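# Move all closet items onto the desk with Stretch

## Task

Remove every item from the closet and leave each one resting on the desk. The robot must not tip over or finish the scene leaning; either one fails the job. An item only counts if it stays on the desk without the robot holding it or propping it up at the end.

## Robot and tools

ROBOT. A simulated Hello Robot Stretch 4 with one arm: an omni-wheel base, a lift that slides up a mast, an arm that telescopes forward, a wrist with yaw, pitch and roll, and a two-finger gripper. It stands about 1.6 m tall, and the base rim reaches no more than 0.23 m from the base origin. A loose object may occasionally get a brief shove from outside.

FRAMES. Base frame: origin on the floor below the base centre, x forward, y left, z up. hand_pose (link pinch, a point between the open fingertips) is reported in the base frame. With all wrist joints at 0 its axes line up with the base frame. The printed position may be slightly wrong. The odometry frame is the base frame as it was when the scene began. base_odometry counts only wheel rotation, so slipping shows up as travel. Heading runs from -3.142 to 3.142, positive to the left.

execute_actions(actions, cameras). actions is a list holding one action or none. An empty list just returns the state and images.
- base: exactly one relative move, counted from the base position in the last reported state. translate_m goes forward (+) or back, -2 to 2 m. strafe_m goes sideways, left +, -2 to 2 m. rotate_rad turns in place, counter-clockwise +, -3.2 to 3.2.
- joints: absolute targets by name, not offsets. lift_m 0 to 1.2. arm_m 0 to 0.55. wrist_yaw_rad -1.134 to 4.276: 0 points forward, + is left, 3.14 is folded back, and above 3.4 the arm can block it. wrist_pitch_rad -1.117 to 4.259: 0 is level, 1.57 points down. wrist_roll_rad -1.117 to 4.259: + turns clockwise as seen from behind the gripper. gripper_m -0.038 to 0.141 m is the fingertip gap; below 0 the tips press together.
- A joint target outside its range is clipped and the result reports it. Any other bad value or unknown key rejects the whole call.
- pace: "slow", "default", "fast" or "max". Base speed is 0.1, 0.3, 0.4 or 0.6 m/s and turning 1, 2, 3 or 4 rad/s respectively. When lift_m is above 0.2 these are reduced further, down to 0.3 m/s and 1 rad/s at 1.2.
- contact_limits: {"arm_m": 0 to 0.75} sets how hard the arm may push before it halts; 0.5 if omitted.
- end_of_arm: "enable_torque" on its own, to re-enable wrist or gripper motors that switched off.
- The motions in one action start together. An action runs for at most 15 s. A joint or base left out of an action may still be driving toward an older target.
- cameras: any of head_camera, head_left_camera, head_right_camera, wrist_camera or all. Omitted or null means all; [] means none.

wait(seconds 0 to 10): commands nothing and returns state and images.

zoom_image(camera, region [x0,y0,x1,y1] in pixels, at most 504x504): a closer look at that camera's latest image.

read_manual gives licence text only.

finished_scene(scene): ends that scene for good and reports success. There are 2 scenes, and the next task arrives in this result. Replying without any tool call ends everything.

CAMERAS. head_camera is at the mast top, looking forward and down; turn the base to look elsewhere. The head_left and head_right fisheyes look more steeply down and show the base and arm. wrist_camera looks along the fingers, with the fingertips near the bottom of its image.

RESULTS.
- base_status and joint_status: "done" means it reached the target (for the base, the wheels turned the full amount, even if they slipped). "off_target" means it stopped short and may still be pushing.
- "contact_stop_at_<key>": it hit something; that part drops its target and may go slack. A slack lift can sag under load, and slack wheels can roll.
- "limit_stop_at_tilt": the lean is over 6 degrees; lift, arm and wheels go slack until the lean eases.
- "limit_stop_at_own_body": a self-collision guard. Move the joint away from the body. This is likely with pitch below -0.2 combined with roll below -0.4 or above 4.
- "torque_fault": a wrist or gripper motor went limp; send enable_torque. It can cost points.
- on_its_own lists what this call did not command; "held at" is the held target.
- lidar_m: 12 sectors of 30 degrees, starting straight ahead and going counter-clockwise (4th left, 7th behind, 10th right). "-" means nothing seen, or something closer than 0.25 m. It sees tabletops but can miss glass and thin legs.
- wrist_depth_mm: a 7x7 grid of depths, 100 to 2000 mm.
- turned_by_wheels vs turned_by_imu: a gap above about 0.1 rad points to a collision or slip.
- base_tilt is in degrees, forward and right positive, with about 1.5 degrees of fixed bias.
- motor_effort: percent of maximum, with the peak in brackets. It is noisy and has an offset.
- If a call reports a stop, the rest of that reply's motion calls are skipped.

GRIPPING. Command gripper_m below the object's width. Going lower squeezes harder and pulls the object toward the wrist. A gripper_m reading or "done" does not prove you are holding anything. A firm grip shows as a change in gripper effort. If the fingertips snag on a surface below, raise the lift. To unfold the wrist at the start, send lift_m 0.4 with wrist_yaw_rad 0.

AVOID. Driving or turning with more than 1 kg held while arm_m is above 0.2, especially at fast paces, since it can tip the robot. Steady pushes or pulls with a high gripper. Holding more than about 2 kg in a level gripper. The simulation keeps running while you think. Release every item so it rests on the desk before calling finished_scene.

Each tool is called after "Call:" as a command line: name --argument value for each argument, lists and objects as JSON in quotes; but a table of rows of numbers goes row by row, as --pt "numbers of a row", without its own name.

## Session

Call:
execute_actions --actions '[]'

Scene clock: 0.00 s.
base_odometry: x=+0.000 y=+0.000 heading=+0.000 (m, m, rad; odometry frame)
turned_by_wheels: +0.000 (rad since the last result)
turned_by_imu: +0.000 (rad since the last result)
base_tilt: forward=+0.8 right=-0.5 (deg)
lidar_m: 2.38 2.53 1.46 1.48 1.49 1.36 1.39 1.69 1.69 1.72 2.09 2.34
base_status: not commanded
joint_positions: lift_m=+0.160 arm_m=-0.002 wrist_yaw_rad=+3.037 wrist_pitch_rad=-0.014 wrist_roll_rad=-0.014 gripper_m=+0.057
joint_status: not commanded
motor_effort: lift_m=+21 arm_m=+0 wrist_yaw_rad=+0 wrist_pitch_rad=-9 wrist_roll_rad=+2 gripper_m=-2 wheel_0=+0 wheel_1=+0 wheel_2=+0 (%)
hand_pose: x=-0.1090 y=+0.1172 z=+0.3420 quat_wxyz=(+0.053, +0.006, -0.007, +0.999) (m; base frame)
wrist_depth_mm: 142 202 1618 1537 1430 1336 1255 / 111 144 1618 1537 1430 1366 1255 / 112 144 1576 1537 1430 1366 1255 / 121 144 1576 1537 1430 1336 1281 / 142 1708 1618 1499 1464 1336 1255 / 1618 1537 216 1397 197 1281 1255 / 1042 991 904 142 904 798 878
pictures: head_camera, head_left_camera, head_right_camera, wrist_camera
Images, in order (width x height): head_camera 420x560, head_left_camera 420x672, head_right_camera 420x672, wrist_camera 616x392.

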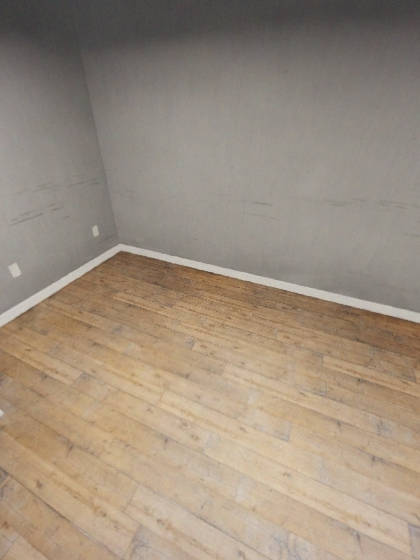

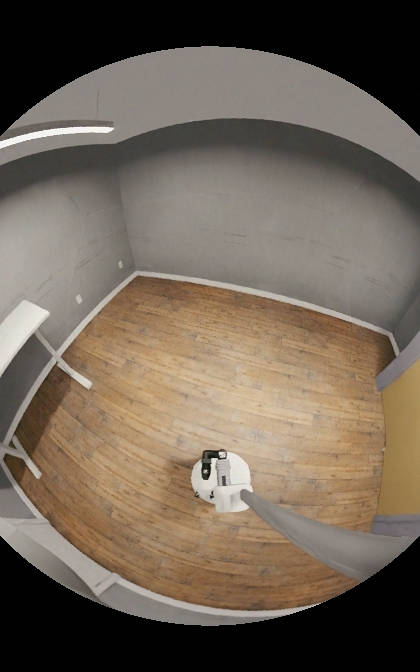

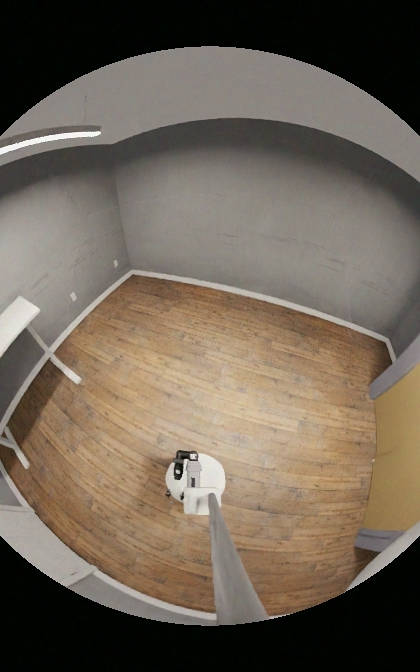

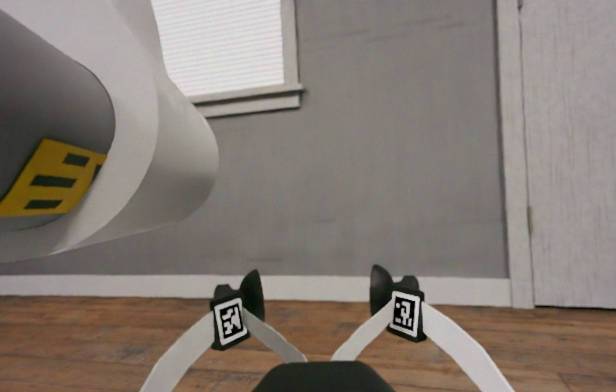

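Call:
execute_actions --actions '[{"base": {"rotate_rad": -1.85}, "joints": {"lift_m": 0.4, "wrist_yaw_rad": 0}}]'

Scene clock: 2.63 s.
base_odometry: x=+0.000 y=+0.000 heading=-1.850 (m, m, rad; odometry frame)
turned_by_wheels: -1.850 (rad since the last result)
turned_by_imu: -1.808 (rad since the last result)
base_tilt: forward=+0.9 right=-0.5 (deg)
lidar_m: 1.70 1.88 2.38 2.34 2.53 1.51 1.49 1.60 1.41 1.38 1.44 1.71
base_status: done
joint_positions: lift_m=+0.400 arm_m=-0.002 wrist_yaw_rad=+0.001 wrist_pitch_rad=-0.014 wrist_roll_rad=-0.014 gripper_m=+0.057
joint_status: all done
motor_effort: lift_m=+24(27) arm_m=+0(0) wrist_yaw_rad=-1(7) wrist_pitch_rad=-9(8) wrist_roll_rad=+1(1) gripper_m=-1(0) wheel_0=+1(11) wheel_1=+1(10) wheel_2=+2(8) (%)
hand_pose: x=+0.4572 y=-0.0873 z=+0.5819 quat_wxyz=(+1.000, -0.007, -0.007, +0.000) (m; base frame)
wrist_depth_mm: 1661 1618 1537 1499 1430 - - / 1576 1618 1499 1464 1464 - - / 1618 1618 1576 1464 1430 1430 - / 1618 1618 1576 1464 1430 1397 - / 1618 1661 1576 1464 1464 1430 - / 1576 1618 217 1464 197 1397 - / 1576 1576 1397 142 1464 1281 1397
pictures: head_camera, head_left_camera, head_right_camera, wrist_camera
camera_calibration (this result's frames):
wrist_camera: T_world_to_cam=[[0.00310524, -0.999497, -0.0315751, -0.0731981], [0.0102898, 0.0316055, -0.999447, 0.637061], [0.999942, 0.00277862, 0.0103828, -0.233334], [0, 0, 0, 1]] pos_world=[0.226993, -0.0926475, 0.636821]
Images, in order (width x height): head_camera 420x560, head_left_camera 420x672, head_right_camera 420x672, wrist_camera 616x392.

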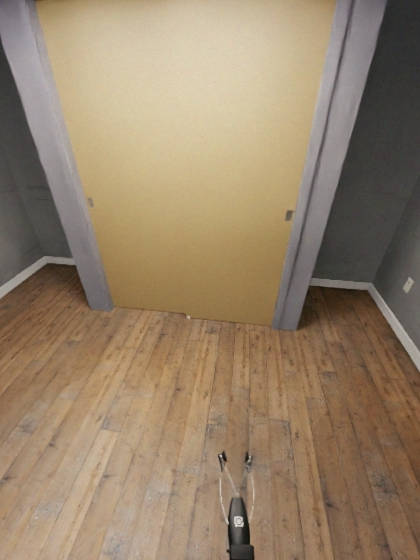

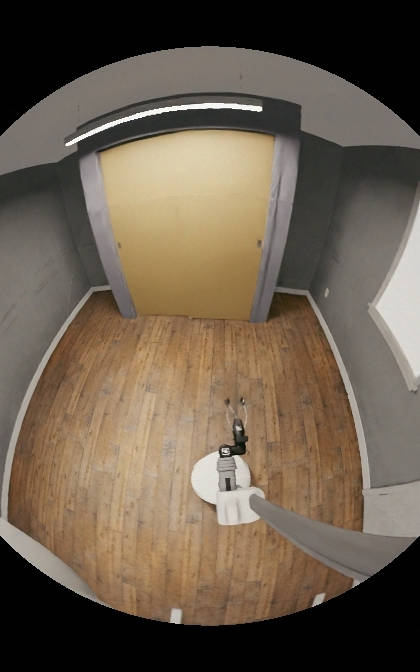

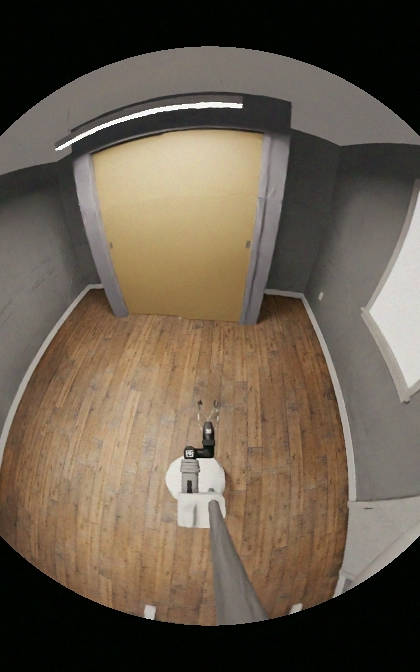

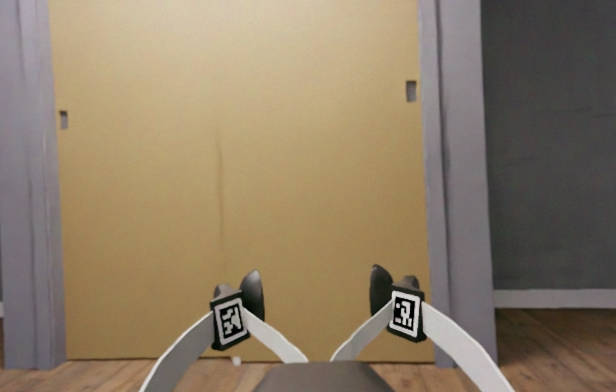

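Call:
zoom_image --camera "wrist_camera" --region '[350, 40, 470, 140]'

Call:
zoom_image --camera "head_camera" --region '[60, 180, 320, 350]'

Region (350, 40, 470, 140) of wrist_camera's 616x392 image, scaled by 4.200.

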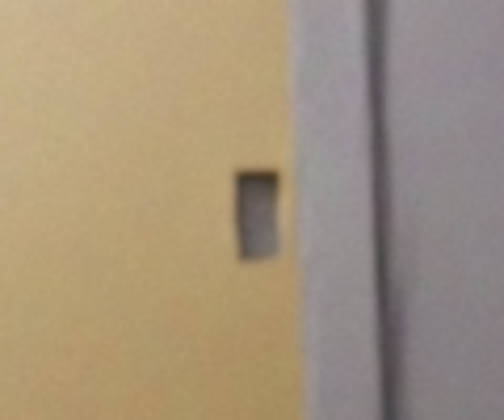

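Region (60, 180, 320, 350) of head_camera's 420x560 image, scaled by 1.938, with more detail than that image has; it fills the top 330 rows of this view, and the rest is white.

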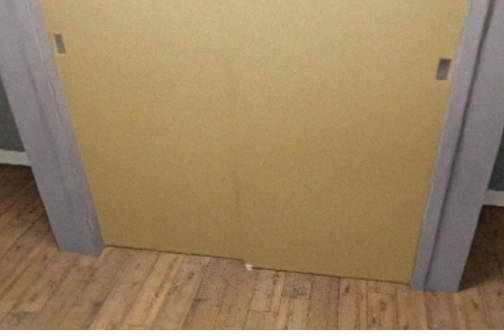

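Call:
execute_actions --actions '[{"base": {"rotate_rad": -0.09}}]' --cameras '[]'

Call:
execute_actions --actions '[{"base": {"translate_m": 0.95}, "joints": {"lift_m": 0.838, "gripper_m": 0.1}, "pace": "fast"}]' --cameras '[]'

Call:
execute_actions --actions '[{"base": {"strafe_m": -0.29}, "joints": {"wrist_yaw_rad": 0.3}}]'

Scene clock: 6.27 s.
base_odometry: x=+0.000 y=+0.000 heading=-1.939 (m, m, rad; odometry frame)
turned_by_wheels: -0.089 (rad since the last result)
turned_by_imu: -0.089 (rad since the last result)
base_tilt: forward=+0.9 right=-0.4 (deg)
lidar_m: 1.69 1.82 2.44 2.34 2.44 2.40 1.51 1.55 1.41 1.37 1.39 1.73
base_status: done
joint_positions: lift_m=+0.400 arm_m=-0.002 wrist_yaw_rad=+0.000 wrist_pitch_rad=-0.014 wrist_roll_rad=-0.014 gripper_m=+0.057
joint_status: not commanded
motor_effort: lift_m=+24(24) arm_m=+0(0) wrist_yaw_rad=-1(1) wrist_pitch_rad=-9(9) wrist_roll_rad=+1(2) gripper_m=-3(3) wheel_0=+2(6) wheel_1=+2(8) wheel_2=+3(9) (%)
hand_pose: x=+0.4572 y=-0.0873 z=+0.5819 quat_wxyz=(+1.000, -0.007, -0.007, +0.000) (m; base frame)
wrist_depth_mm: 1537 1576 1499 1499 1464 - - / 1576 1576 1464 1499 1430 - - / 1537 1499 1499 1464 1430 - - / 1576 1537 1499 1499 1464 - - / 1576 1537 1464 1464 1464 - - / 1537 1537 217 1464 197 - 1921 / 1537 1537 1430 142 1430 1281 1430
pictures: none
No camera images: the call's "cameras" was empty. Leave "cameras" out to get every camera's image.

Scene clock: 9.93 s.
base_odometry: x=-0.342 y=-0.886 heading=-1.939 (m, m, rad; odometry frame)
turned_by_wheels: +0.000 (rad since the last result)
turned_by_imu: -0.002 (rad since the last result)
base_tilt: forward=+0.9 right=-0.5 (deg)
lidar_m: 0.76 0.80 1.18 2.32 2.42 3.35 3.28 1.93 1.40 1.33 1.44 0.79
base_status: done
joint_positions: lift_m=+0.838 arm_m=-0.002 wrist_yaw_rad=+0.000 wrist_pitch_rad=-0.014 wrist_roll_rad=-0.014 gripper_m=+0.100
joint_status: all done
motor_effort: lift_m=+23(24) arm_m=+0(0) wrist_yaw_rad=+0(1) wrist_pitch_rad=-9(9) wrist_roll_rad=+2(2) gripper_m=-4(2) wheel_0=+2(10) wheel_1=+3(7) wheel_2=+0(12) (%)
hand_pose: x=+0.4572 y=-0.0874 z=+1.0199 quat_wxyz=(+1.000, -0.007, -0.007, +0.000) (m; base frame)
wrist_depth_mm: 564 559 554 549 544 544 521 / 554 554 554 549 549 544 521 / 554 559 549 549 549 539 517 / 559 554 549 544 549 544 521 / 554 554 554 549 544 544 525 / 554 559 216 549 544 530 517 / 559 554 554 143 544 539 525
pictures: none
No camera images: the call's "cameras" was empty. Leave "cameras" out to get every camera's image.

Scene clock: 12.23 s.
base_odometry: x=-0.612 y=-0.782 heading=-1.939 (m, m, rad; odometry frame)
turned_by_wheels: +0.000 (rad since the last result)
turned_by_imu: -0.002 (rad since the last result)
base_tilt: forward=+0.9 right=-0.5 (deg)
lidar_m: 0.73 0.78 1.17 2.62 2.73 3.37 3.30 1.58 1.09 1.04 1.16 0.76
base_status: done
joint_positions: lift_m=+0.838 arm_m=-0.002 wrist_yaw_rad=+0.300 wrist_pitch_rad=-0.014 wrist_roll_rad=-0.014 gripper_m=+0.100
joint_status: all done
motor_effort: lift_m=+23(23) arm_m=+0(0) wrist_yaw_rad=+1(5) wrist_pitch_rad=-9(9) wrist_roll_rad=+0(3) gripper_m=+0(2) wheel_0=+0(10) wheel_1=-2(10) wheel_2=+0(2) (%)
hand_pose: x=+0.4701 y=+0.0016 z=+1.0199 quat_wxyz=(+0.989, -0.006, -0.008, +0.149) (m; base frame)
wrist_depth_mm: 699 640 591 554 512 459 439 / 707 647 591 549 512 459 439 / 707 647 591 554 512 459 439 / 707 647 597 554 517 462 439 / 707 654 597 554 517 462 442 / 715 647 216 554 512 459 445 / 715 654 591 143 512 462 442
pictures: head_camera, head_left_camera, head_right_camera, wrist_camera
camera_calibration (this result's frames):
wrist_camera: T_world_to_cam=[[0.297522, -0.954193, -0.0315752, -0.109037], [0.000518601, 0.0332345, -0.999447, 1.07652], [0.954715, 0.297342, 0.0103828, -0.230253], [0, 0, 0, 1]] pos_world=[0.251708, -0.0713566, 1.07487]
Images, in order (width x height): head_camera 420x560, head_left_camera 420x672, head_right_camera 420x672, wrist_camera 616x392.

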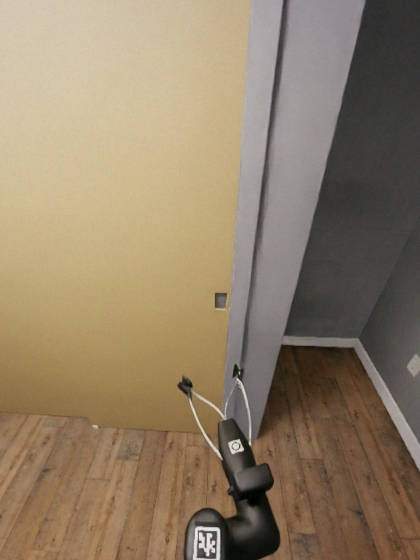

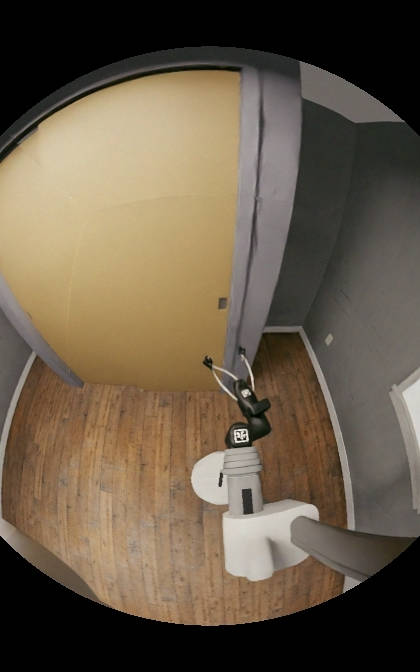

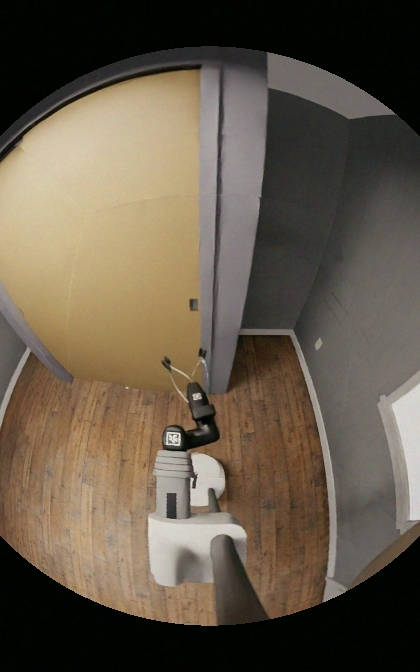

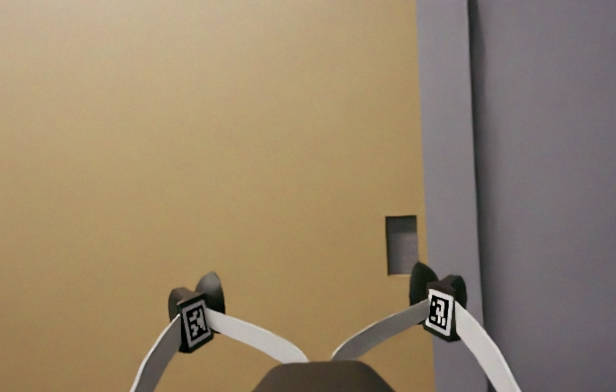

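Call:
execute_actions --actions '[{"base": {"strafe_m": 0.035}, "joints": {"arm_m": 0.2, "lift_m": 0.83}}]' --cameras '["head_camera", "wrist_camera"]'

Scene clock: 14.73 s.
base_odometry: x=-0.580 y=-0.795 heading=-1.939 (m, m, rad; odometry frame)
turned_by_wheels: +0.000 (rad since the last result)
turned_by_imu: -0.001 (rad since the last result)
base_tilt: forward=+0.8 right=-0.4 (deg)
lidar_m: 0.73 0.80 1.16 2.58 2.68 3.37 2.80 1.61 1.13 1.09 1.19 0.78
base_status: done
joint_positions: lift_m=+0.830 arm_m=+0.198 wrist_yaw_rad=+0.300 wrist_pitch_rad=-0.014 wrist_roll_rad=-0.014 gripper_m=+0.100
joint_status: all done
motor_effort: lift_m=+18(22) arm_m=+9(9) wrist_yaw_rad=+0(1) wrist_pitch_rad=-8(9) wrist_roll_rad=+1(1) gripper_m=+0(1) wheel_0=+0(9) wheel_1=+1(6) wheel_2=+0(0) (%)
hand_pose: x=+0.6707 y=+0.0017 z=+1.0124 quat_wxyz=(+0.989, -0.006, -0.008, +0.149) (m; base frame)
wrist_depth_mm: 433 399 366 338 317 270 264 / 436 399 370 340 319 270 259 / 436 402 368 342 317 271 260 / 439 402 368 343 320 271 260 / 439 402 370 345 324 270 262 / 442 402 216 343 319 266 260 / 445 404 366 143 315 266 259
pictures: head_camera, wrist_camera
camera_calibration (this result's frames):
wrist_camera: T_world_to_cam=[[0.297781, -0.954112, -0.031575, -0.169049], [0.000566169, 0.033252, -0.999447, 1.06886], [0.954634, 0.297598, 0.010442, -0.421704], [0, 0, 0, 1]] pos_world=[0.452307, -0.0713353, 1.06733]
Images, in order (width x height): head_camera 420x560, wrist_camera 616x392.

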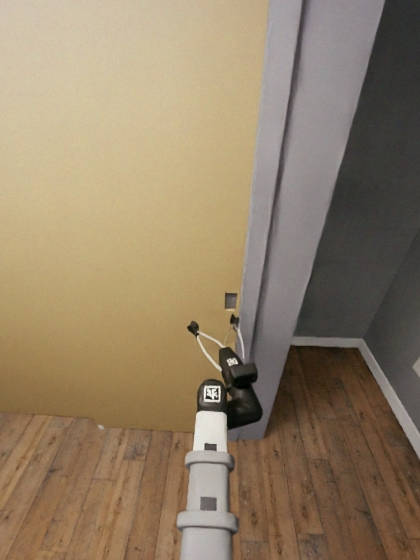

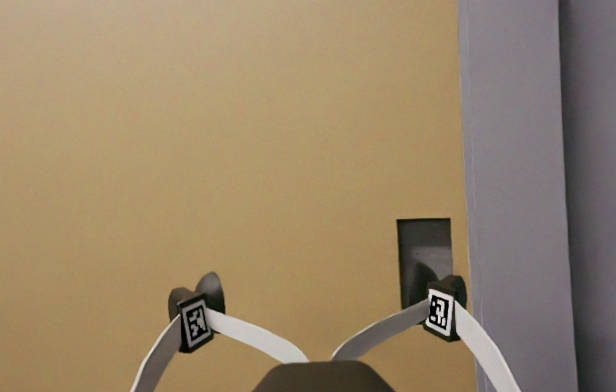

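Call:
execute_actions --actions '[{"joints": {"arm_m": 0.29}, "contact_limits": {"arm_m": 0.15}, "pace": "slow"}]' --cameras '["head_camera", "wrist_camera"]'

Scene clock: 17.13 s.
base_odometry: x=-0.580 y=-0.794 heading=-1.939 (m, m, rad; odometry frame)
turned_by_wheels: -0.001 (rad since the last result)
turned_by_imu: -0.002 (rad since the last result)
base_tilt: forward=+0.8 right=-0.5 (deg)
lidar_m: 0.74 0.78 1.16 2.58 2.68 3.37 2.81 1.62 1.15 1.09 1.19 0.77
base_status: not commanded
joint_positions: lift_m=+0.830 arm_m=+0.285 wrist_yaw_rad=+0.290 wrist_pitch_rad=-0.014 wrist_roll_rad=-0.014 gripper_m=+0.100
joint_status: arm_m contact_stop (moved +0.087 of +0.092)
on_its_own: arm_m is slack since a contact_stop (your +0.290 is given up); wrist_yaw_rad is at rest, and its effort (+28) is outside its rest range (-13 to +13)
motor_effort: lift_m=+18(18) arm_m=+0(18) wrist_yaw_rad=+28(27) wrist_pitch_rad=-8(8) wrist_roll_rad=+1(0) gripper_m=-3(0) wheel_0=+1(1) wheel_1=+2(1) wheel_2=-7(7) (%)
contact_limits: arm_m 0.15
hand_pose: x=+0.7574 y=-0.0011 z=+1.0125 quat_wxyz=(+0.989, -0.006, -0.008, +0.145) (m; base frame)
wrist_depth_mm: 319 294 272 252 236 192 183 / 320 296 273 253 236 192 183 / 322 296 273 253 237 193 183 / 324 297 274 254 237 193 184 / 325 298 274 254 246 193 185 / 325 298 216 255 199 191 185 / 324 300 273 145 240 190 185
pictures: head_camera, wrist_camera
camera_calibration (this result's frames):
wrist_camera: T_world_to_cam=[[0.288722, -0.956892, -0.0315711, -0.190731], [0.00121782, 0.0333424, -0.999443, 1.06851], [0.957412, 0.288523, 0.010792, -0.50606], [0, 0, 0, 1]] pos_world=[0.538275, -0.0721257, 1.06735]
Images, in order (width x height): head_camera 420x560, wrist_camera 616x392.

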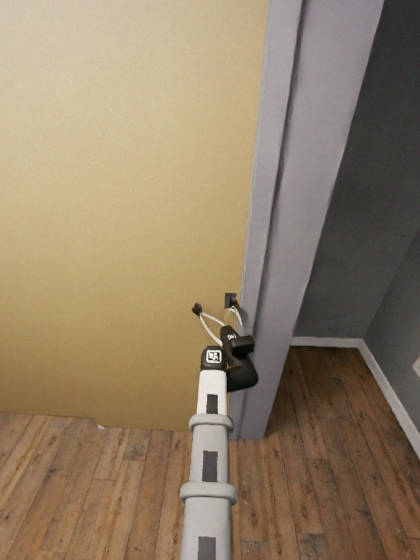

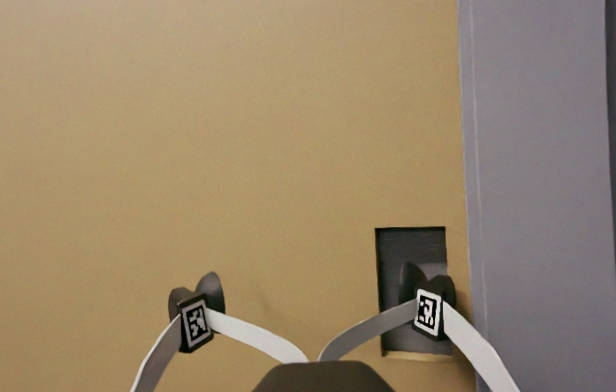

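The fingertip is in the recess. I'll hold the arm and strafe left slowly to slide the door.

Call:
execute_actions --actions '[{"base": {"strafe_m": 0.1}, "joints": {"arm_m": 0.281}, "pace": "slow"}]' --cameras '["head_camera", "wrist_camera"]'

Scene clock: 19.57 s.
base_odometry: x=-0.487 y=-0.830 heading=-1.939 (m, m, rad; odometry frame)
turned_by_wheels: +0.000 (rad since the last result)
turned_by_imu: -0.002 (rad since the last result)
base_tilt: forward=+0.8 right=-0.4 (deg)
lidar_m: 0.74 0.78 1.16 2.49 2.61 3.37 2.78 1.76 1.25 1.19 1.29 0.75
base_status: done
joint_positions: lift_m=+0.830 arm_m=+0.282 wrist_yaw_rad=+0.300 wrist_pitch_rad=-0.014 wrist_roll_rad=-0.014 gripper_m=+0.100
joint_status: all done
motor_effort: lift_m=+18(18) arm_m=-8(7) wrist_yaw_rad=+1(56) wrist_pitch_rad=-7(8) wrist_roll_rad=+0(1) gripper_m=-4(4) wheel_0=-4(15) wheel_1=+4(11) wheel_2=-3(4) (%)
hand_pose: x=+0.7547 y=+0.0016 z=+1.0125 quat_wxyz=(+0.989, -0.006, -0.008, +0.149) (m; base frame)
wrist_depth_mm: 325 298 274 255 237 228 683 / 327 300 276 255 237 229 668 / 329 301 277 257 238 229 569 / 329 301 278 256 239 229 723 / 330 301 277 258 244 238 699 / 330 301 216 258 239 224 647 / 332 304 276 143 240 229 525
pictures: head_camera, wrist_camera
camera_calibration (this result's frames):
wrist_camera: T_world_to_cam=[[0.297425, -0.954223, -0.031571, -0.193888], [0.000883387, 0.0333425, -0.999444, 1.06866], [0.954745, 0.297231, 0.0107598, -0.502208], [0, 0, 0, 1]] pos_world=[0.536204, -0.0713725, 1.06735]
Images, in order (width x height): head_camera 420x560, wrist_camera 616x392.

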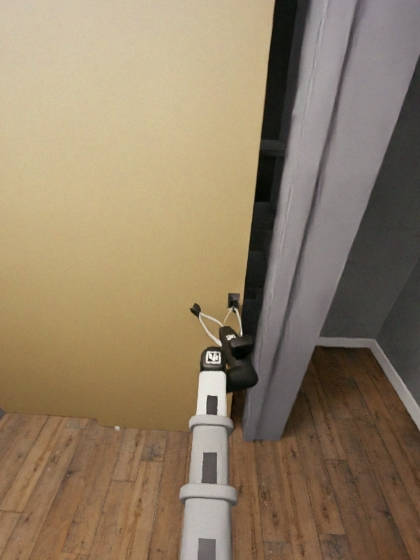

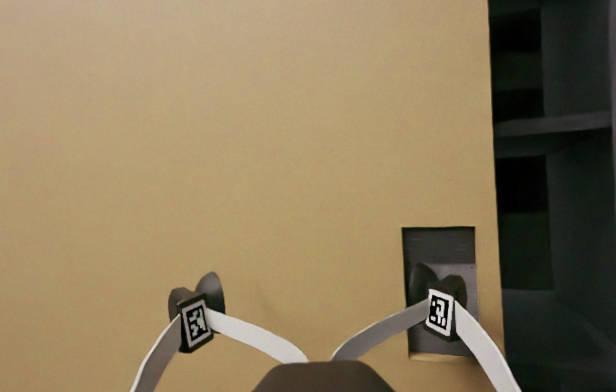

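Call:
execute_actions --actions '[{"base": {"strafe_m": 0.32}, "joints": {"arm_m": 0.286}, "pace": "slow"}]' --cameras '["head_camera", "wrist_camera"]'

Scene clock: 24.50 s.
base_odometry: x=-0.188 y=-0.946 heading=-1.940 (m, m, rad; odometry frame)
turned_by_wheels: -0.001 (rad since the last result)
turned_by_imu: -0.005 (rad since the last result)
base_tilt: forward=+0.9 right=-0.5 (deg)
lidar_m: 0.75 0.80 1.16 2.16 2.26 3.12 3.28 2.19 1.57 1.51 1.61 0.89
base_status: done
joint_positions: lift_m=+0.830 arm_m=+0.284 wrist_yaw_rad=+0.295 wrist_pitch_rad=-0.014 wrist_roll_rad=-0.014 gripper_m=+0.100
joint_status: all done
motor_effort: lift_m=+18(18) arm_m=+9(13) wrist_yaw_rad=+13(57) wrist_pitch_rad=-9(8) wrist_roll_rad=+1(2) gripper_m=+1(8) wheel_0=-6(19) wheel_1=+4(8) wheel_2=-4(6) (%)
hand_pose: x=+0.7567 y=+0.0004 z=+1.0124 quat_wxyz=(+0.989, -0.006, -0.008, +0.147) (m; base frame)
wrist_depth_mm: 322 296 274 255 238 225 831 / 324 297 276 255 238 225 831 / 325 298 278 255 238 224 609 / 325 298 276 257 239 224 831 / 327 301 277 257 242 236 831 / 327 301 216 257 238 220 683 / 329 301 277 146 236 226 492
pictures: head_camera, wrist_camera
camera_calibration (this result's frames):
wrist_camera: T_world_to_cam=[[0.293432, -0.955458, -0.0315721, -0.192671], [0.000833013, 0.0332815, -0.999446, 1.06869], [0.95598, 0.293243, 0.0105618, -0.504503], [0, 0, 0, 1]] pos_world=[0.537941, -0.0717149, 1.06734]
Images, in order (width x height): head_camera 420x560, wrist_camera 616x392.

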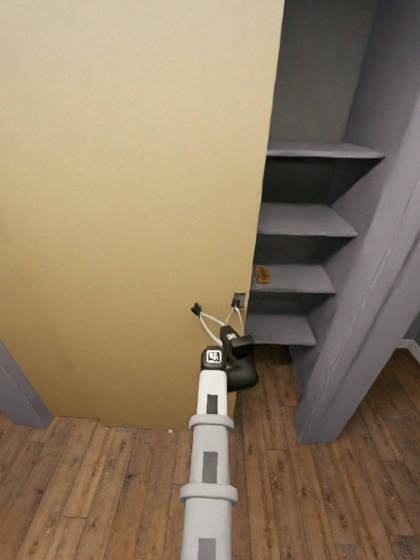

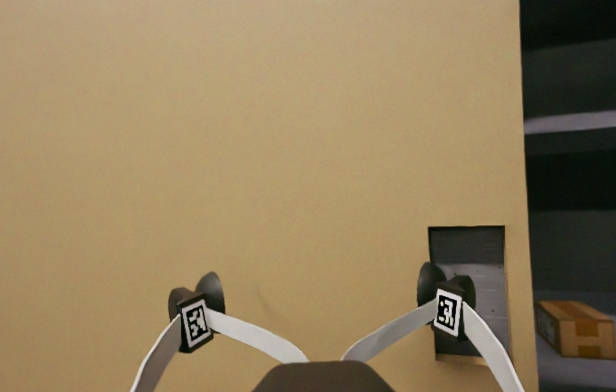

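Call:
execute_actions --actions '[{"base": {"strafe_m": 0.3}, "joints": {"arm_m": 0.287}, "pace": "slow"}]'

Scene clock: 29.37 s.
base_odometry: x=+0.091 y=-1.054 heading=-1.942 (m, m, rad; odometry frame)
turned_by_wheels: -0.002 (rad since the last result)
turned_by_imu: -0.007 (rad since the last result)
base_tilt: forward=+0.9 right=-0.5 (deg)
lidar_m: 0.76 0.79 1.06 1.85 1.95 2.69 3.27 2.61 1.89 1.81 1.08 1.09
base_status: done
joint_positions: lift_m=+0.830 arm_m=+0.285 wrist_yaw_rad=+0.276 wrist_pitch_rad=-0.014 wrist_roll_rad=-0.014 gripper_m=+0.100
joint_status: all done
on_its_own: wrist_yaw_rad is at rest, and its effort (+69) is outside its rest range (-13 to +13)
motor_effort: lift_m=+18(18) arm_m=+9(11) wrist_yaw_rad=+69(69) wrist_pitch_rad=-8(9) wrist_roll_rad=+1(1) gripper_m=-12(11) wheel_0=-20(20) wheel_1=-3(6) wheel_2=-8(8) (%)
hand_pose: x=+0.7577 y=-0.0055 z=+1.0124 quat_wxyz=(+0.990, -0.006, -0.008, +0.138) (m; base frame)
wrist_depth_mm: 312 290 271 254 239 226 831 / 312 291 272 254 240 227 842 / 312 291 271 255 241 228 580 / 314 291 273 256 240 227 842 / 314 294 272 256 240 236 842 / 315 293 216 256 242 209 661 / 317 294 272 146 237 229 496
pictures: head_camera, head_left_camera, head_right_camera, wrist_camera
camera_calibration (this result's frames):
wrist_camera: T_world_to_cam=[[0.274905, -0.960953, -0.0315743, -0.184522], [0.00145218, 0.0332545, -0.999446, 1.0684], [0.96147, 0.274707, 0.0105373, -0.507983], [0, 0, 0, 1]] pos_world=[0.537585, -0.0732997, 1.06734]
Images, in order (width x height): head_camera 420x560, head_left_camera 420x672, head_right_camera 420x672, wrist_camera 616x392.

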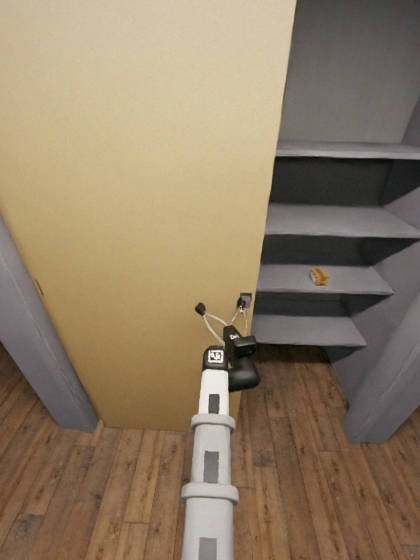

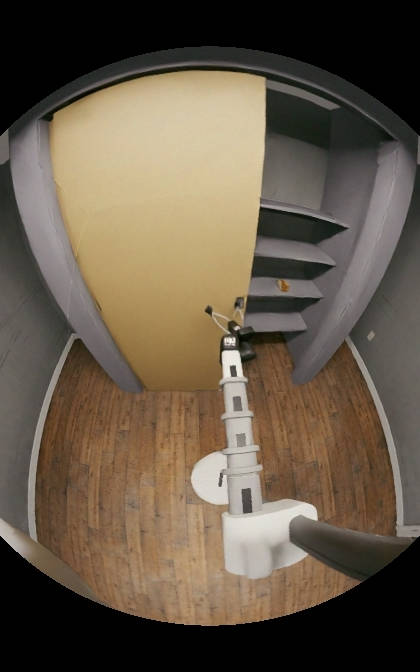

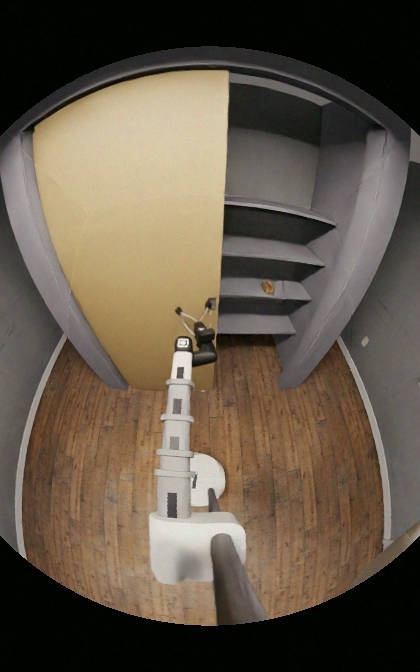

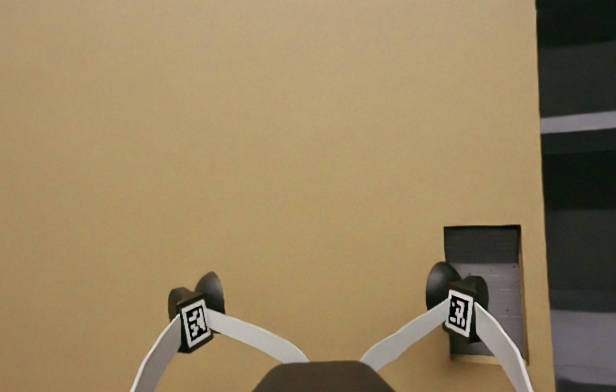

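Call:
execute_actions --actions '[{"base": {"strafe_m": -0.03}}]' --cameras '[]'

Call:
execute_actions --actions '[{"joints": {"arm_m": 0.2}}]' --cameras '[]'

Call:
execute_actions --actions '[{"base": {"strafe_m": -0.38}, "joints": {"arm_m": 0.0, "wrist_yaw_rad": 0.0}}]'

Scene clock: 30.73 s.
base_odometry: x=+0.063 y=-1.043 heading=-1.943 (m, m, rad; odometry frame)
turned_by_wheels: +0.000 (rad since the last result)
turned_by_imu: -0.001 (rad since the last result)
base_tilt: forward=+0.8 right=-0.4 (deg)
lidar_m: 0.76 0.78 1.04 1.89 2.00 2.69 3.28 2.58 1.86 1.78 1.06 1.07
base_status: done
joint_positions: lift_m=+0.830 arm_m=+0.285 wrist_yaw_rad=+0.299 wrist_pitch_rad=-0.014 wrist_roll_rad=-0.014 gripper_m=+0.100
joint_status: not commanded
motor_effort: lift_m=+18(18) arm_m=+9(9) wrist_yaw_rad=+4(69) wrist_pitch_rad=-9(9) wrist_roll_rad=+2(1) gripper_m=+0(12) wheel_0=+1(15) wheel_1=-1(13) wheel_2=-4(9) (%)
hand_pose: x=+0.7577 y=+0.0014 z=+1.0124 quat_wxyz=(+0.989, -0.006, -0.008, +0.149) (m; base frame)
wrist_depth_mm: 324 296 273 255 237 225 831 / 324 298 276 255 237 226 842 / 325 298 276 255 238 226 609 / 327 300 277 256 239 227 831 / 325 300 277 258 241 235 842 / 327 300 216 258 238 220 715 / 329 301 276 143 238 222 525
pictures: none
No camera images: the call's "cameras" was empty. Leave "cameras" out to get every camera's image.

Scene clock: 31.93 s.
base_odometry: x=+0.063 y=-1.043 heading=-1.943 (m, m, rad; odometry frame)
turned_by_wheels: +0.000 (rad since the last result)
turned_by_imu: +0.000 (rad since the last result)
base_tilt: forward=+0.8 right=-0.4 (deg)
lidar_m: 0.75 0.79 1.06 1.90 1.97 2.73 3.28 2.56 1.88 1.77 1.07 1.05
base_status: not commanded
joint_positions: lift_m=+0.830 arm_m=+0.202 wrist_yaw_rad=+0.300 wrist_pitch_rad=-0.014 wrist_roll_rad=-0.014 gripper_m=+0.100
joint_status: all done
motor_effort: lift_m=+18(18) arm_m=-9(10) wrist_yaw_rad=+1(4) wrist_pitch_rad=-7(10) wrist_roll_rad=+0(1) gripper_m=+1(1) wheel_0=+1(1) wheel_1=-1(1) wheel_2=-4(4) (%)
hand_pose: x=+0.6739 y=+0.0017 z=+1.0124 quat_wxyz=(+0.989, -0.006, -0.008, +0.149) (m; base frame)
wrist_depth_mm: 433 399 370 342 319 307 878 / 433 399 368 342 319 307 891 / 436 399 368 340 320 306 788 / 436 399 370 343 319 307 904 / 436 399 370 343 320 317 904 / 439 402 216 345 319 300 715 / 439 402 368 144 317 307 891
pictures: none
No camera images: the call's "cameras" was empty. Leave "cameras" out to get every camera's image.

Scene clock: 34.53 s.
base_odometry: x=-0.291 y=-0.905 heading=-1.943 (m, m, rad; odometry frame)
turned_by_wheels: +0.000 (rad since the last result)
turned_by_imu: -0.002 (rad since the last result)
base_tilt: forward=+0.9 right=-0.3 (deg)
lidar_m: 1.06 0.81 1.10 2.27 2.37 3.26 3.28 2.05 1.48 1.39 1.50 0.84
base_status: done
joint_positions: lift_m=+0.830 arm_m=+0.002 wrist_yaw_rad=+0.000 wrist_pitch_rad=-0.014 wrist_roll_rad=-0.014 gripper_m=+0.100
joint_status: all done
motor_effort: lift_m=+18(18) arm_m=-9(10) wrist_yaw_rad=+0(7) wrist_pitch_rad=-10(9) wrist_roll_rad=+1(0) gripper_m=-3(1) wheel_0=+1(8) wheel_1=-2(13) wheel_2=+0(2) (%)
hand_pose: x=+0.4610 y=-0.0874 z=+1.0124 quat_wxyz=(+1.000, -0.007, -0.007, +0.000) (m; base frame)
wrist_depth_mm: 554 1281 946 976 960 842 525 / 554 1205 1229 1255 1255 878 512 / 554 1281 1255 1255 1281 878 508 / 554 1281 1281 1281 1255 904 512 / 564 1281 1255 1255 1255 931 517 / 554 1098 216 1255 854 615 525 / 554 1281 1255 143 1255 627 512
pictures: head_camera, head_left_camera, head_right_camera, wrist_camera
camera_calibration (this result's frames):
wrist_camera: T_world_to_cam=[[0.00254188, -0.999498, -0.031572, -0.0595226], [0.0103499, 0.0315967, -0.999447, 1.06728], [0.999943, 0.00221371, 0.010425, -0.241645], [0, 0, 0, 1]] pos_world=[0.230736, -0.0926803, 1.06733]
Images, in order (width x height): head_camera 420x560, head_left_camera 420x672, head_right_camera 420x672, wrist_camera 616x392.

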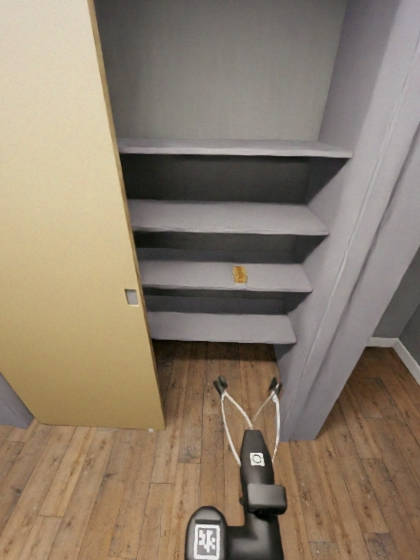

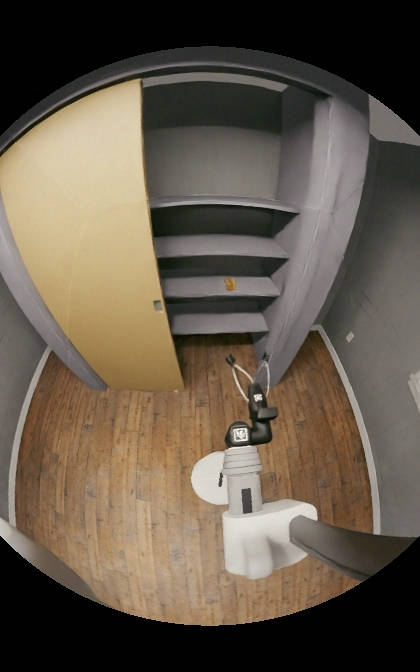

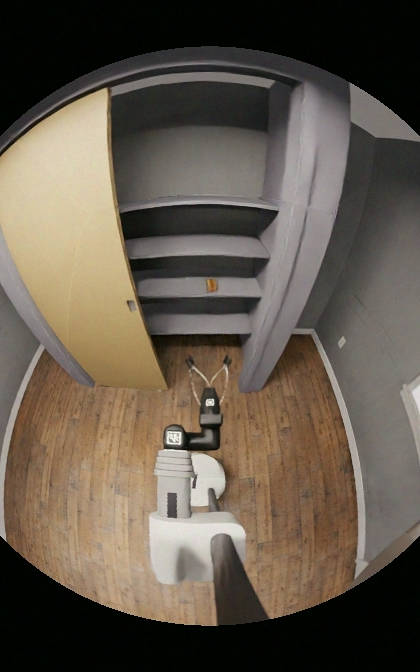

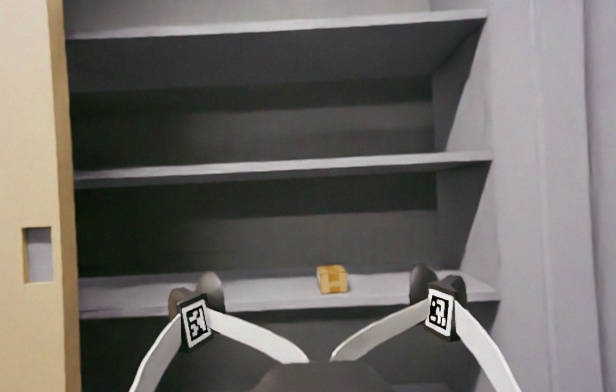

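Call:
zoom_image --camera "wrist_camera" --region '[280, 240, 400, 320]'

Call:
zoom_image --camera "head_camera" --region '[110, 120, 350, 380]'

Region (280, 240, 400, 320) of wrist_camera's 616x392 image, scaled by 4.200.

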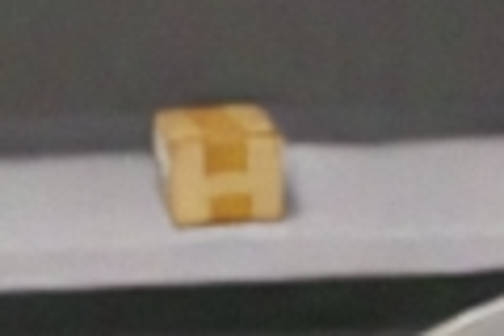

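Region (110, 120, 350, 380) of head_camera's 420x560 image, scaled by 1.938, with more detail than that image has; it fills the left 465 columns of this view, and the rest is white.

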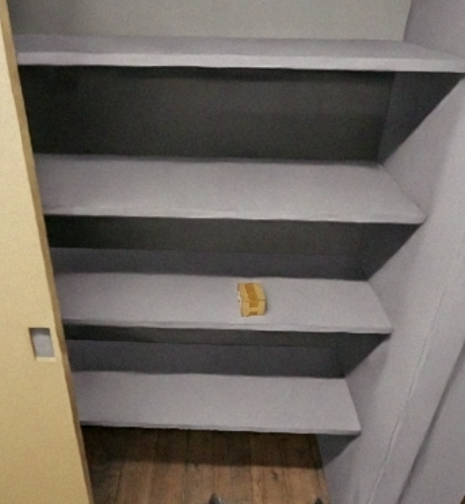

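Call:
execute_actions --actions '[{"base": {"strafe_m": -0.055}}]' --cameras '[]'

Call:
execute_actions --actions '[{"base": {"translate_m": 0.42}, "joints": {"arm_m": 0.2}}]' --cameras '[]'

Call:
execute_actions --actions '[{"joints": {"arm_m": 0.28, "wrist_yaw_rad": 1.0}}]'

Scene clock: 37.40 s.
base_odometry: x=-0.342 y=-0.885 heading=-1.943 (m, m, rad; odometry frame)
turned_by_wheels: +0.000 (rad since the last result)
turned_by_imu: -0.001 (rad since the last result)
base_tilt: forward=+0.8 right=-0.2 (deg)
lidar_m: 1.07 0.82 1.10 2.33 2.42 3.33 3.28 1.95 1.40 1.34 1.45 0.80
base_status: done
joint_positions: lift_m=+0.830 arm_m=+0.002 wrist_yaw_rad=+0.000 wrist_pitch_rad=-0.014 wrist_roll_rad=-0.014 gripper_m=+0.100
joint_status: not commanded
motor_effort: lift_m=+18(18) arm_m=-9(9) wrist_yaw_rad=+1(0) wrist_pitch_rad=-10(9) wrist_roll_rad=-1(1) gripper_m=-1(1) wheel_0=+2(11) wheel_1=+0(15) wheel_2=+0(1) (%)
hand_pose: x=+0.4610 y=-0.0874 z=+1.0124 quat_wxyz=(+1.000, -0.007, -0.007, +0.000) (m; base frame)
wrist_depth_mm: 917 1281 960 976 946 539 530 / 1060 1182 1229 1281 1182 549 530 / 1281 1255 1281 1281 1255 549 530 / 866 1281 1255 1255 1255 559 525 / 1281 1281 1255 1255 1255 569 530 / 866 1078 216 1255 854 517 525 / 1281 1255 1255 143 1229 525 525
pictures: none
No camera images: the call's "cameras" was empty. Leave "cameras" out to get every camera's image.

Scene clock: 40.27 s.
base_odometry: x=-0.495 y=-1.276 heading=-1.942 (m, m, rad; odometry frame)
turned_by_wheels: +0.000 (rad since the last result)
turned_by_imu: -0.001 (rad since the last result)
base_tilt: forward=+0.9 right=-0.5 (deg)
lidar_m: 0.66 0.47 0.49 1.34 2.43 3.34 3.74 1.98 1.39 1.34 0.46 0.47
base_status: done
joint_positions: lift_m=+0.830 arm_m=+0.198 wrist_yaw_rad=+0.000 wrist_pitch_rad=-0.014 wrist_roll_rad=-0.014 gripper_m=+0.100
joint_status: all done
motor_effort: lift_m=+18(18) arm_m=+9(8) wrist_yaw_rad=+1(1) wrist_pitch_rad=-9(9) wrist_roll_rad=+2(0) gripper_m=+0(2) wheel_0=+2(6) wheel_1=+2(6) wheel_2=-2(12) (%)
hand_pose: x=+0.6578 y=-0.0874 z=+1.0124 quat_wxyz=(+1.000, -0.007, -0.007, +0.000) (m; base frame)
wrist_depth_mm: 668 654 661 654 654 647 525 / 254 254 253 252 252 250 254 / 364 384 410 439 480 521 480 / 661 654 661 661 654 654 530 / 661 654 661 654 654 647 539 / 668 661 216 661 627 654 544 / 580 525 508 143 504 477 488
pictures: none
No camera images: the call's "cameras" was empty. Leave "cameras" out to get every camera's image.

Scene clock: 41.43 s.
base_odometry: x=-0.495 y=-1.276 heading=-1.942 (m, m, rad; odometry frame)
turned_by_wheels: +0.000 (rad since the last result)
turned_by_imu: +0.000 (rad since the last result)
base_tilt: forward=+0.9 right=-0.4 (deg)
lidar_m: 0.65 0.46 0.50 1.34 2.43 3.33 3.75 1.99 1.42 1.36 0.45 0.47
base_status: not commanded
joint_positions: lift_m=+0.830 arm_m=+0.278 wrist_yaw_rad=+0.999 wrist_pitch_rad=-0.014 wrist_roll_rad=-0.014 gripper_m=+0.100
joint_status: all done
motor_effort: lift_m=+18(18) arm_m=+9(10) wrist_yaw_rad=+3(7) wrist_pitch_rad=-9(9) wrist_roll_rad=+1(0) gripper_m=-1(0) wheel_0=+2(2) wheel_1=+3(3) wheel_2=-2(2) (%)
hand_pose: x=+0.6788 y=+0.1954 z=+1.0124 quat_wxyz=(+0.878, -0.003, -0.009, +0.479) (m; base frame)
wrist_depth_mm: 1060 891 842 809 177 158 164 / 1025 1098 1138 250 231 243 257 / 1025 1118 480 436 477 525 477 / 1025 1118 1255 1008 741 591 496 / 1042 1160 1229 1008 750 591 496 / 1025 1078 216 798 634 564 500 / 1025 1078 512 143 512 473 477
pictures: head_camera, head_left_camera, head_right_camera, wrist_camera
camera_calibration (this result's frames):
wrist_camera: T_world_to_cam=[[0.842126, -0.538356, -0.0315719, -0.437448], [-0.0209564, 0.0258314, -0.999447, 1.07845], [0.538874, 0.842321, 0.0104713, -0.311307], [0, 0, 0, 1]] pos_world=[0.558742, -0.00114032, 1.0673]
Images, in order (width x height): head_camera 420x560, head_left_camera 420x672, head_right_camera 420x672, wrist_camera 616x392.

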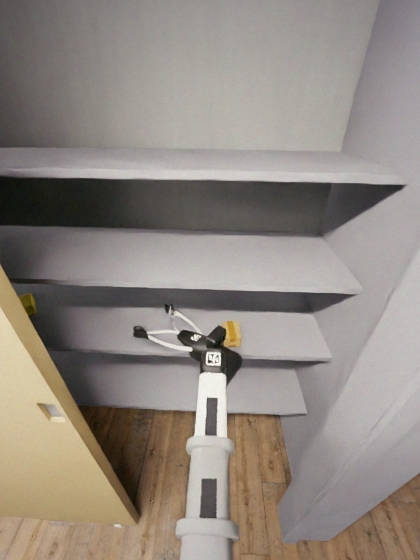

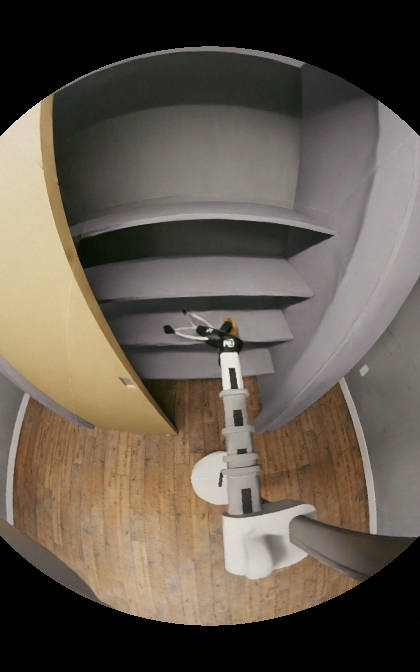

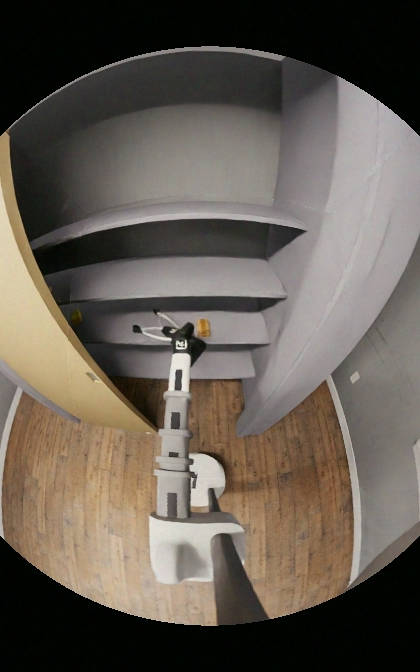

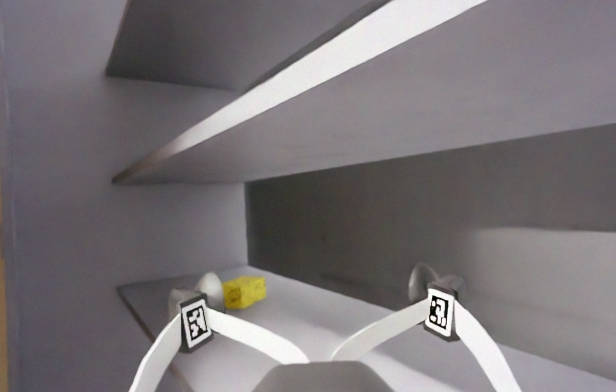

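Call:
execute_actions --actions '[{"joints": {"arm_m": 0.17, "wrist_yaw_rad": 0.0, "wrist_pitch_rad": 0.35, "lift_m": 0.80, "gripper_m": 0.12}}]' --cameras '["head_camera", "wrist_camera"]'

Scene clock: 43.43 s.
base_odometry: x=-0.495 y=-1.276 heading=-1.942 (m, m, rad; odometry frame)
turned_by_wheels: +0.000 (rad since the last result)
turned_by_imu: -0.001 (rad since the last result)
base_tilt: forward=+0.8 right=-0.4 (deg)
lidar_m: 0.66 0.45 0.50 1.33 2.43 3.33 3.73 2.01 1.40 1.36 0.45 0.44
base_status: not commanded
joint_positions: lift_m=+0.800 arm_m=+0.172 wrist_yaw_rad=+0.000 wrist_pitch_rad=+0.352 wrist_roll_rad=-0.014 gripper_m=+0.120
joint_status: all done
motor_effort: lift_m=+18(18) arm_m=-9(11) wrist_yaw_rad=-1(10) wrist_pitch_rad=-8(7) wrist_roll_rad=+1(0) gripper_m=+1(1) wheel_0=+2(2) wheel_1=+3(3) wheel_2=-2(2) (%)
hand_pose: x=+0.6133 y=-0.0873 z=+0.8790 quat_wxyz=(+0.985, -0.007, +0.175, +0.001) (m; base frame)
wrist_depth_mm: 609 615 615 615 609 615 517 / 640 640 640 640 640 647 521 / 676 668 668 668 668 661 525 / 517 500 484 353 397 442 427 / 368 359 349 336 334 329 322 / 314 309 306 798 307 210 525 / 759 723 723 142 707 676 539
pictures: head_camera, wrist_camera
camera_calibration (this result's frames):
wrist_camera: T_world_to_cam=[[-0.00853432, -0.999502, -0.0303684, -0.0582858], [-0.347742, 0.0314405, -0.937063, 1.09715], [0.937551, 0.00256318, -0.347837, -0.0394119], [0, 0, 0, 1]] pos_world=[0.417977, -0.0926506, 1.01262]
Images, in order (width x height): head_camera 420x560, wrist_camera 616x392.

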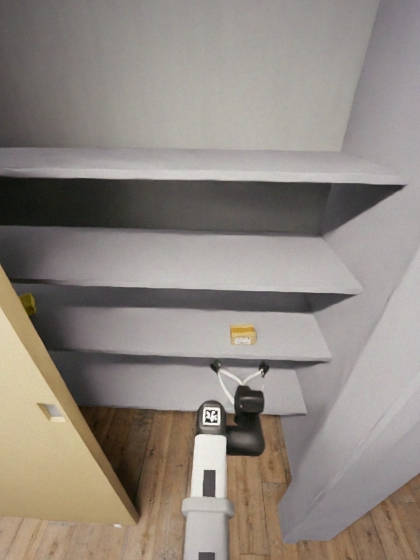

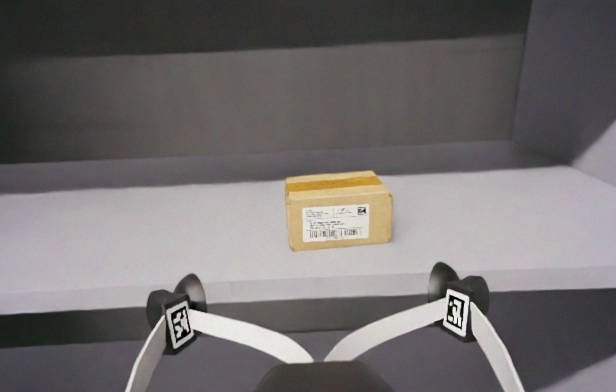

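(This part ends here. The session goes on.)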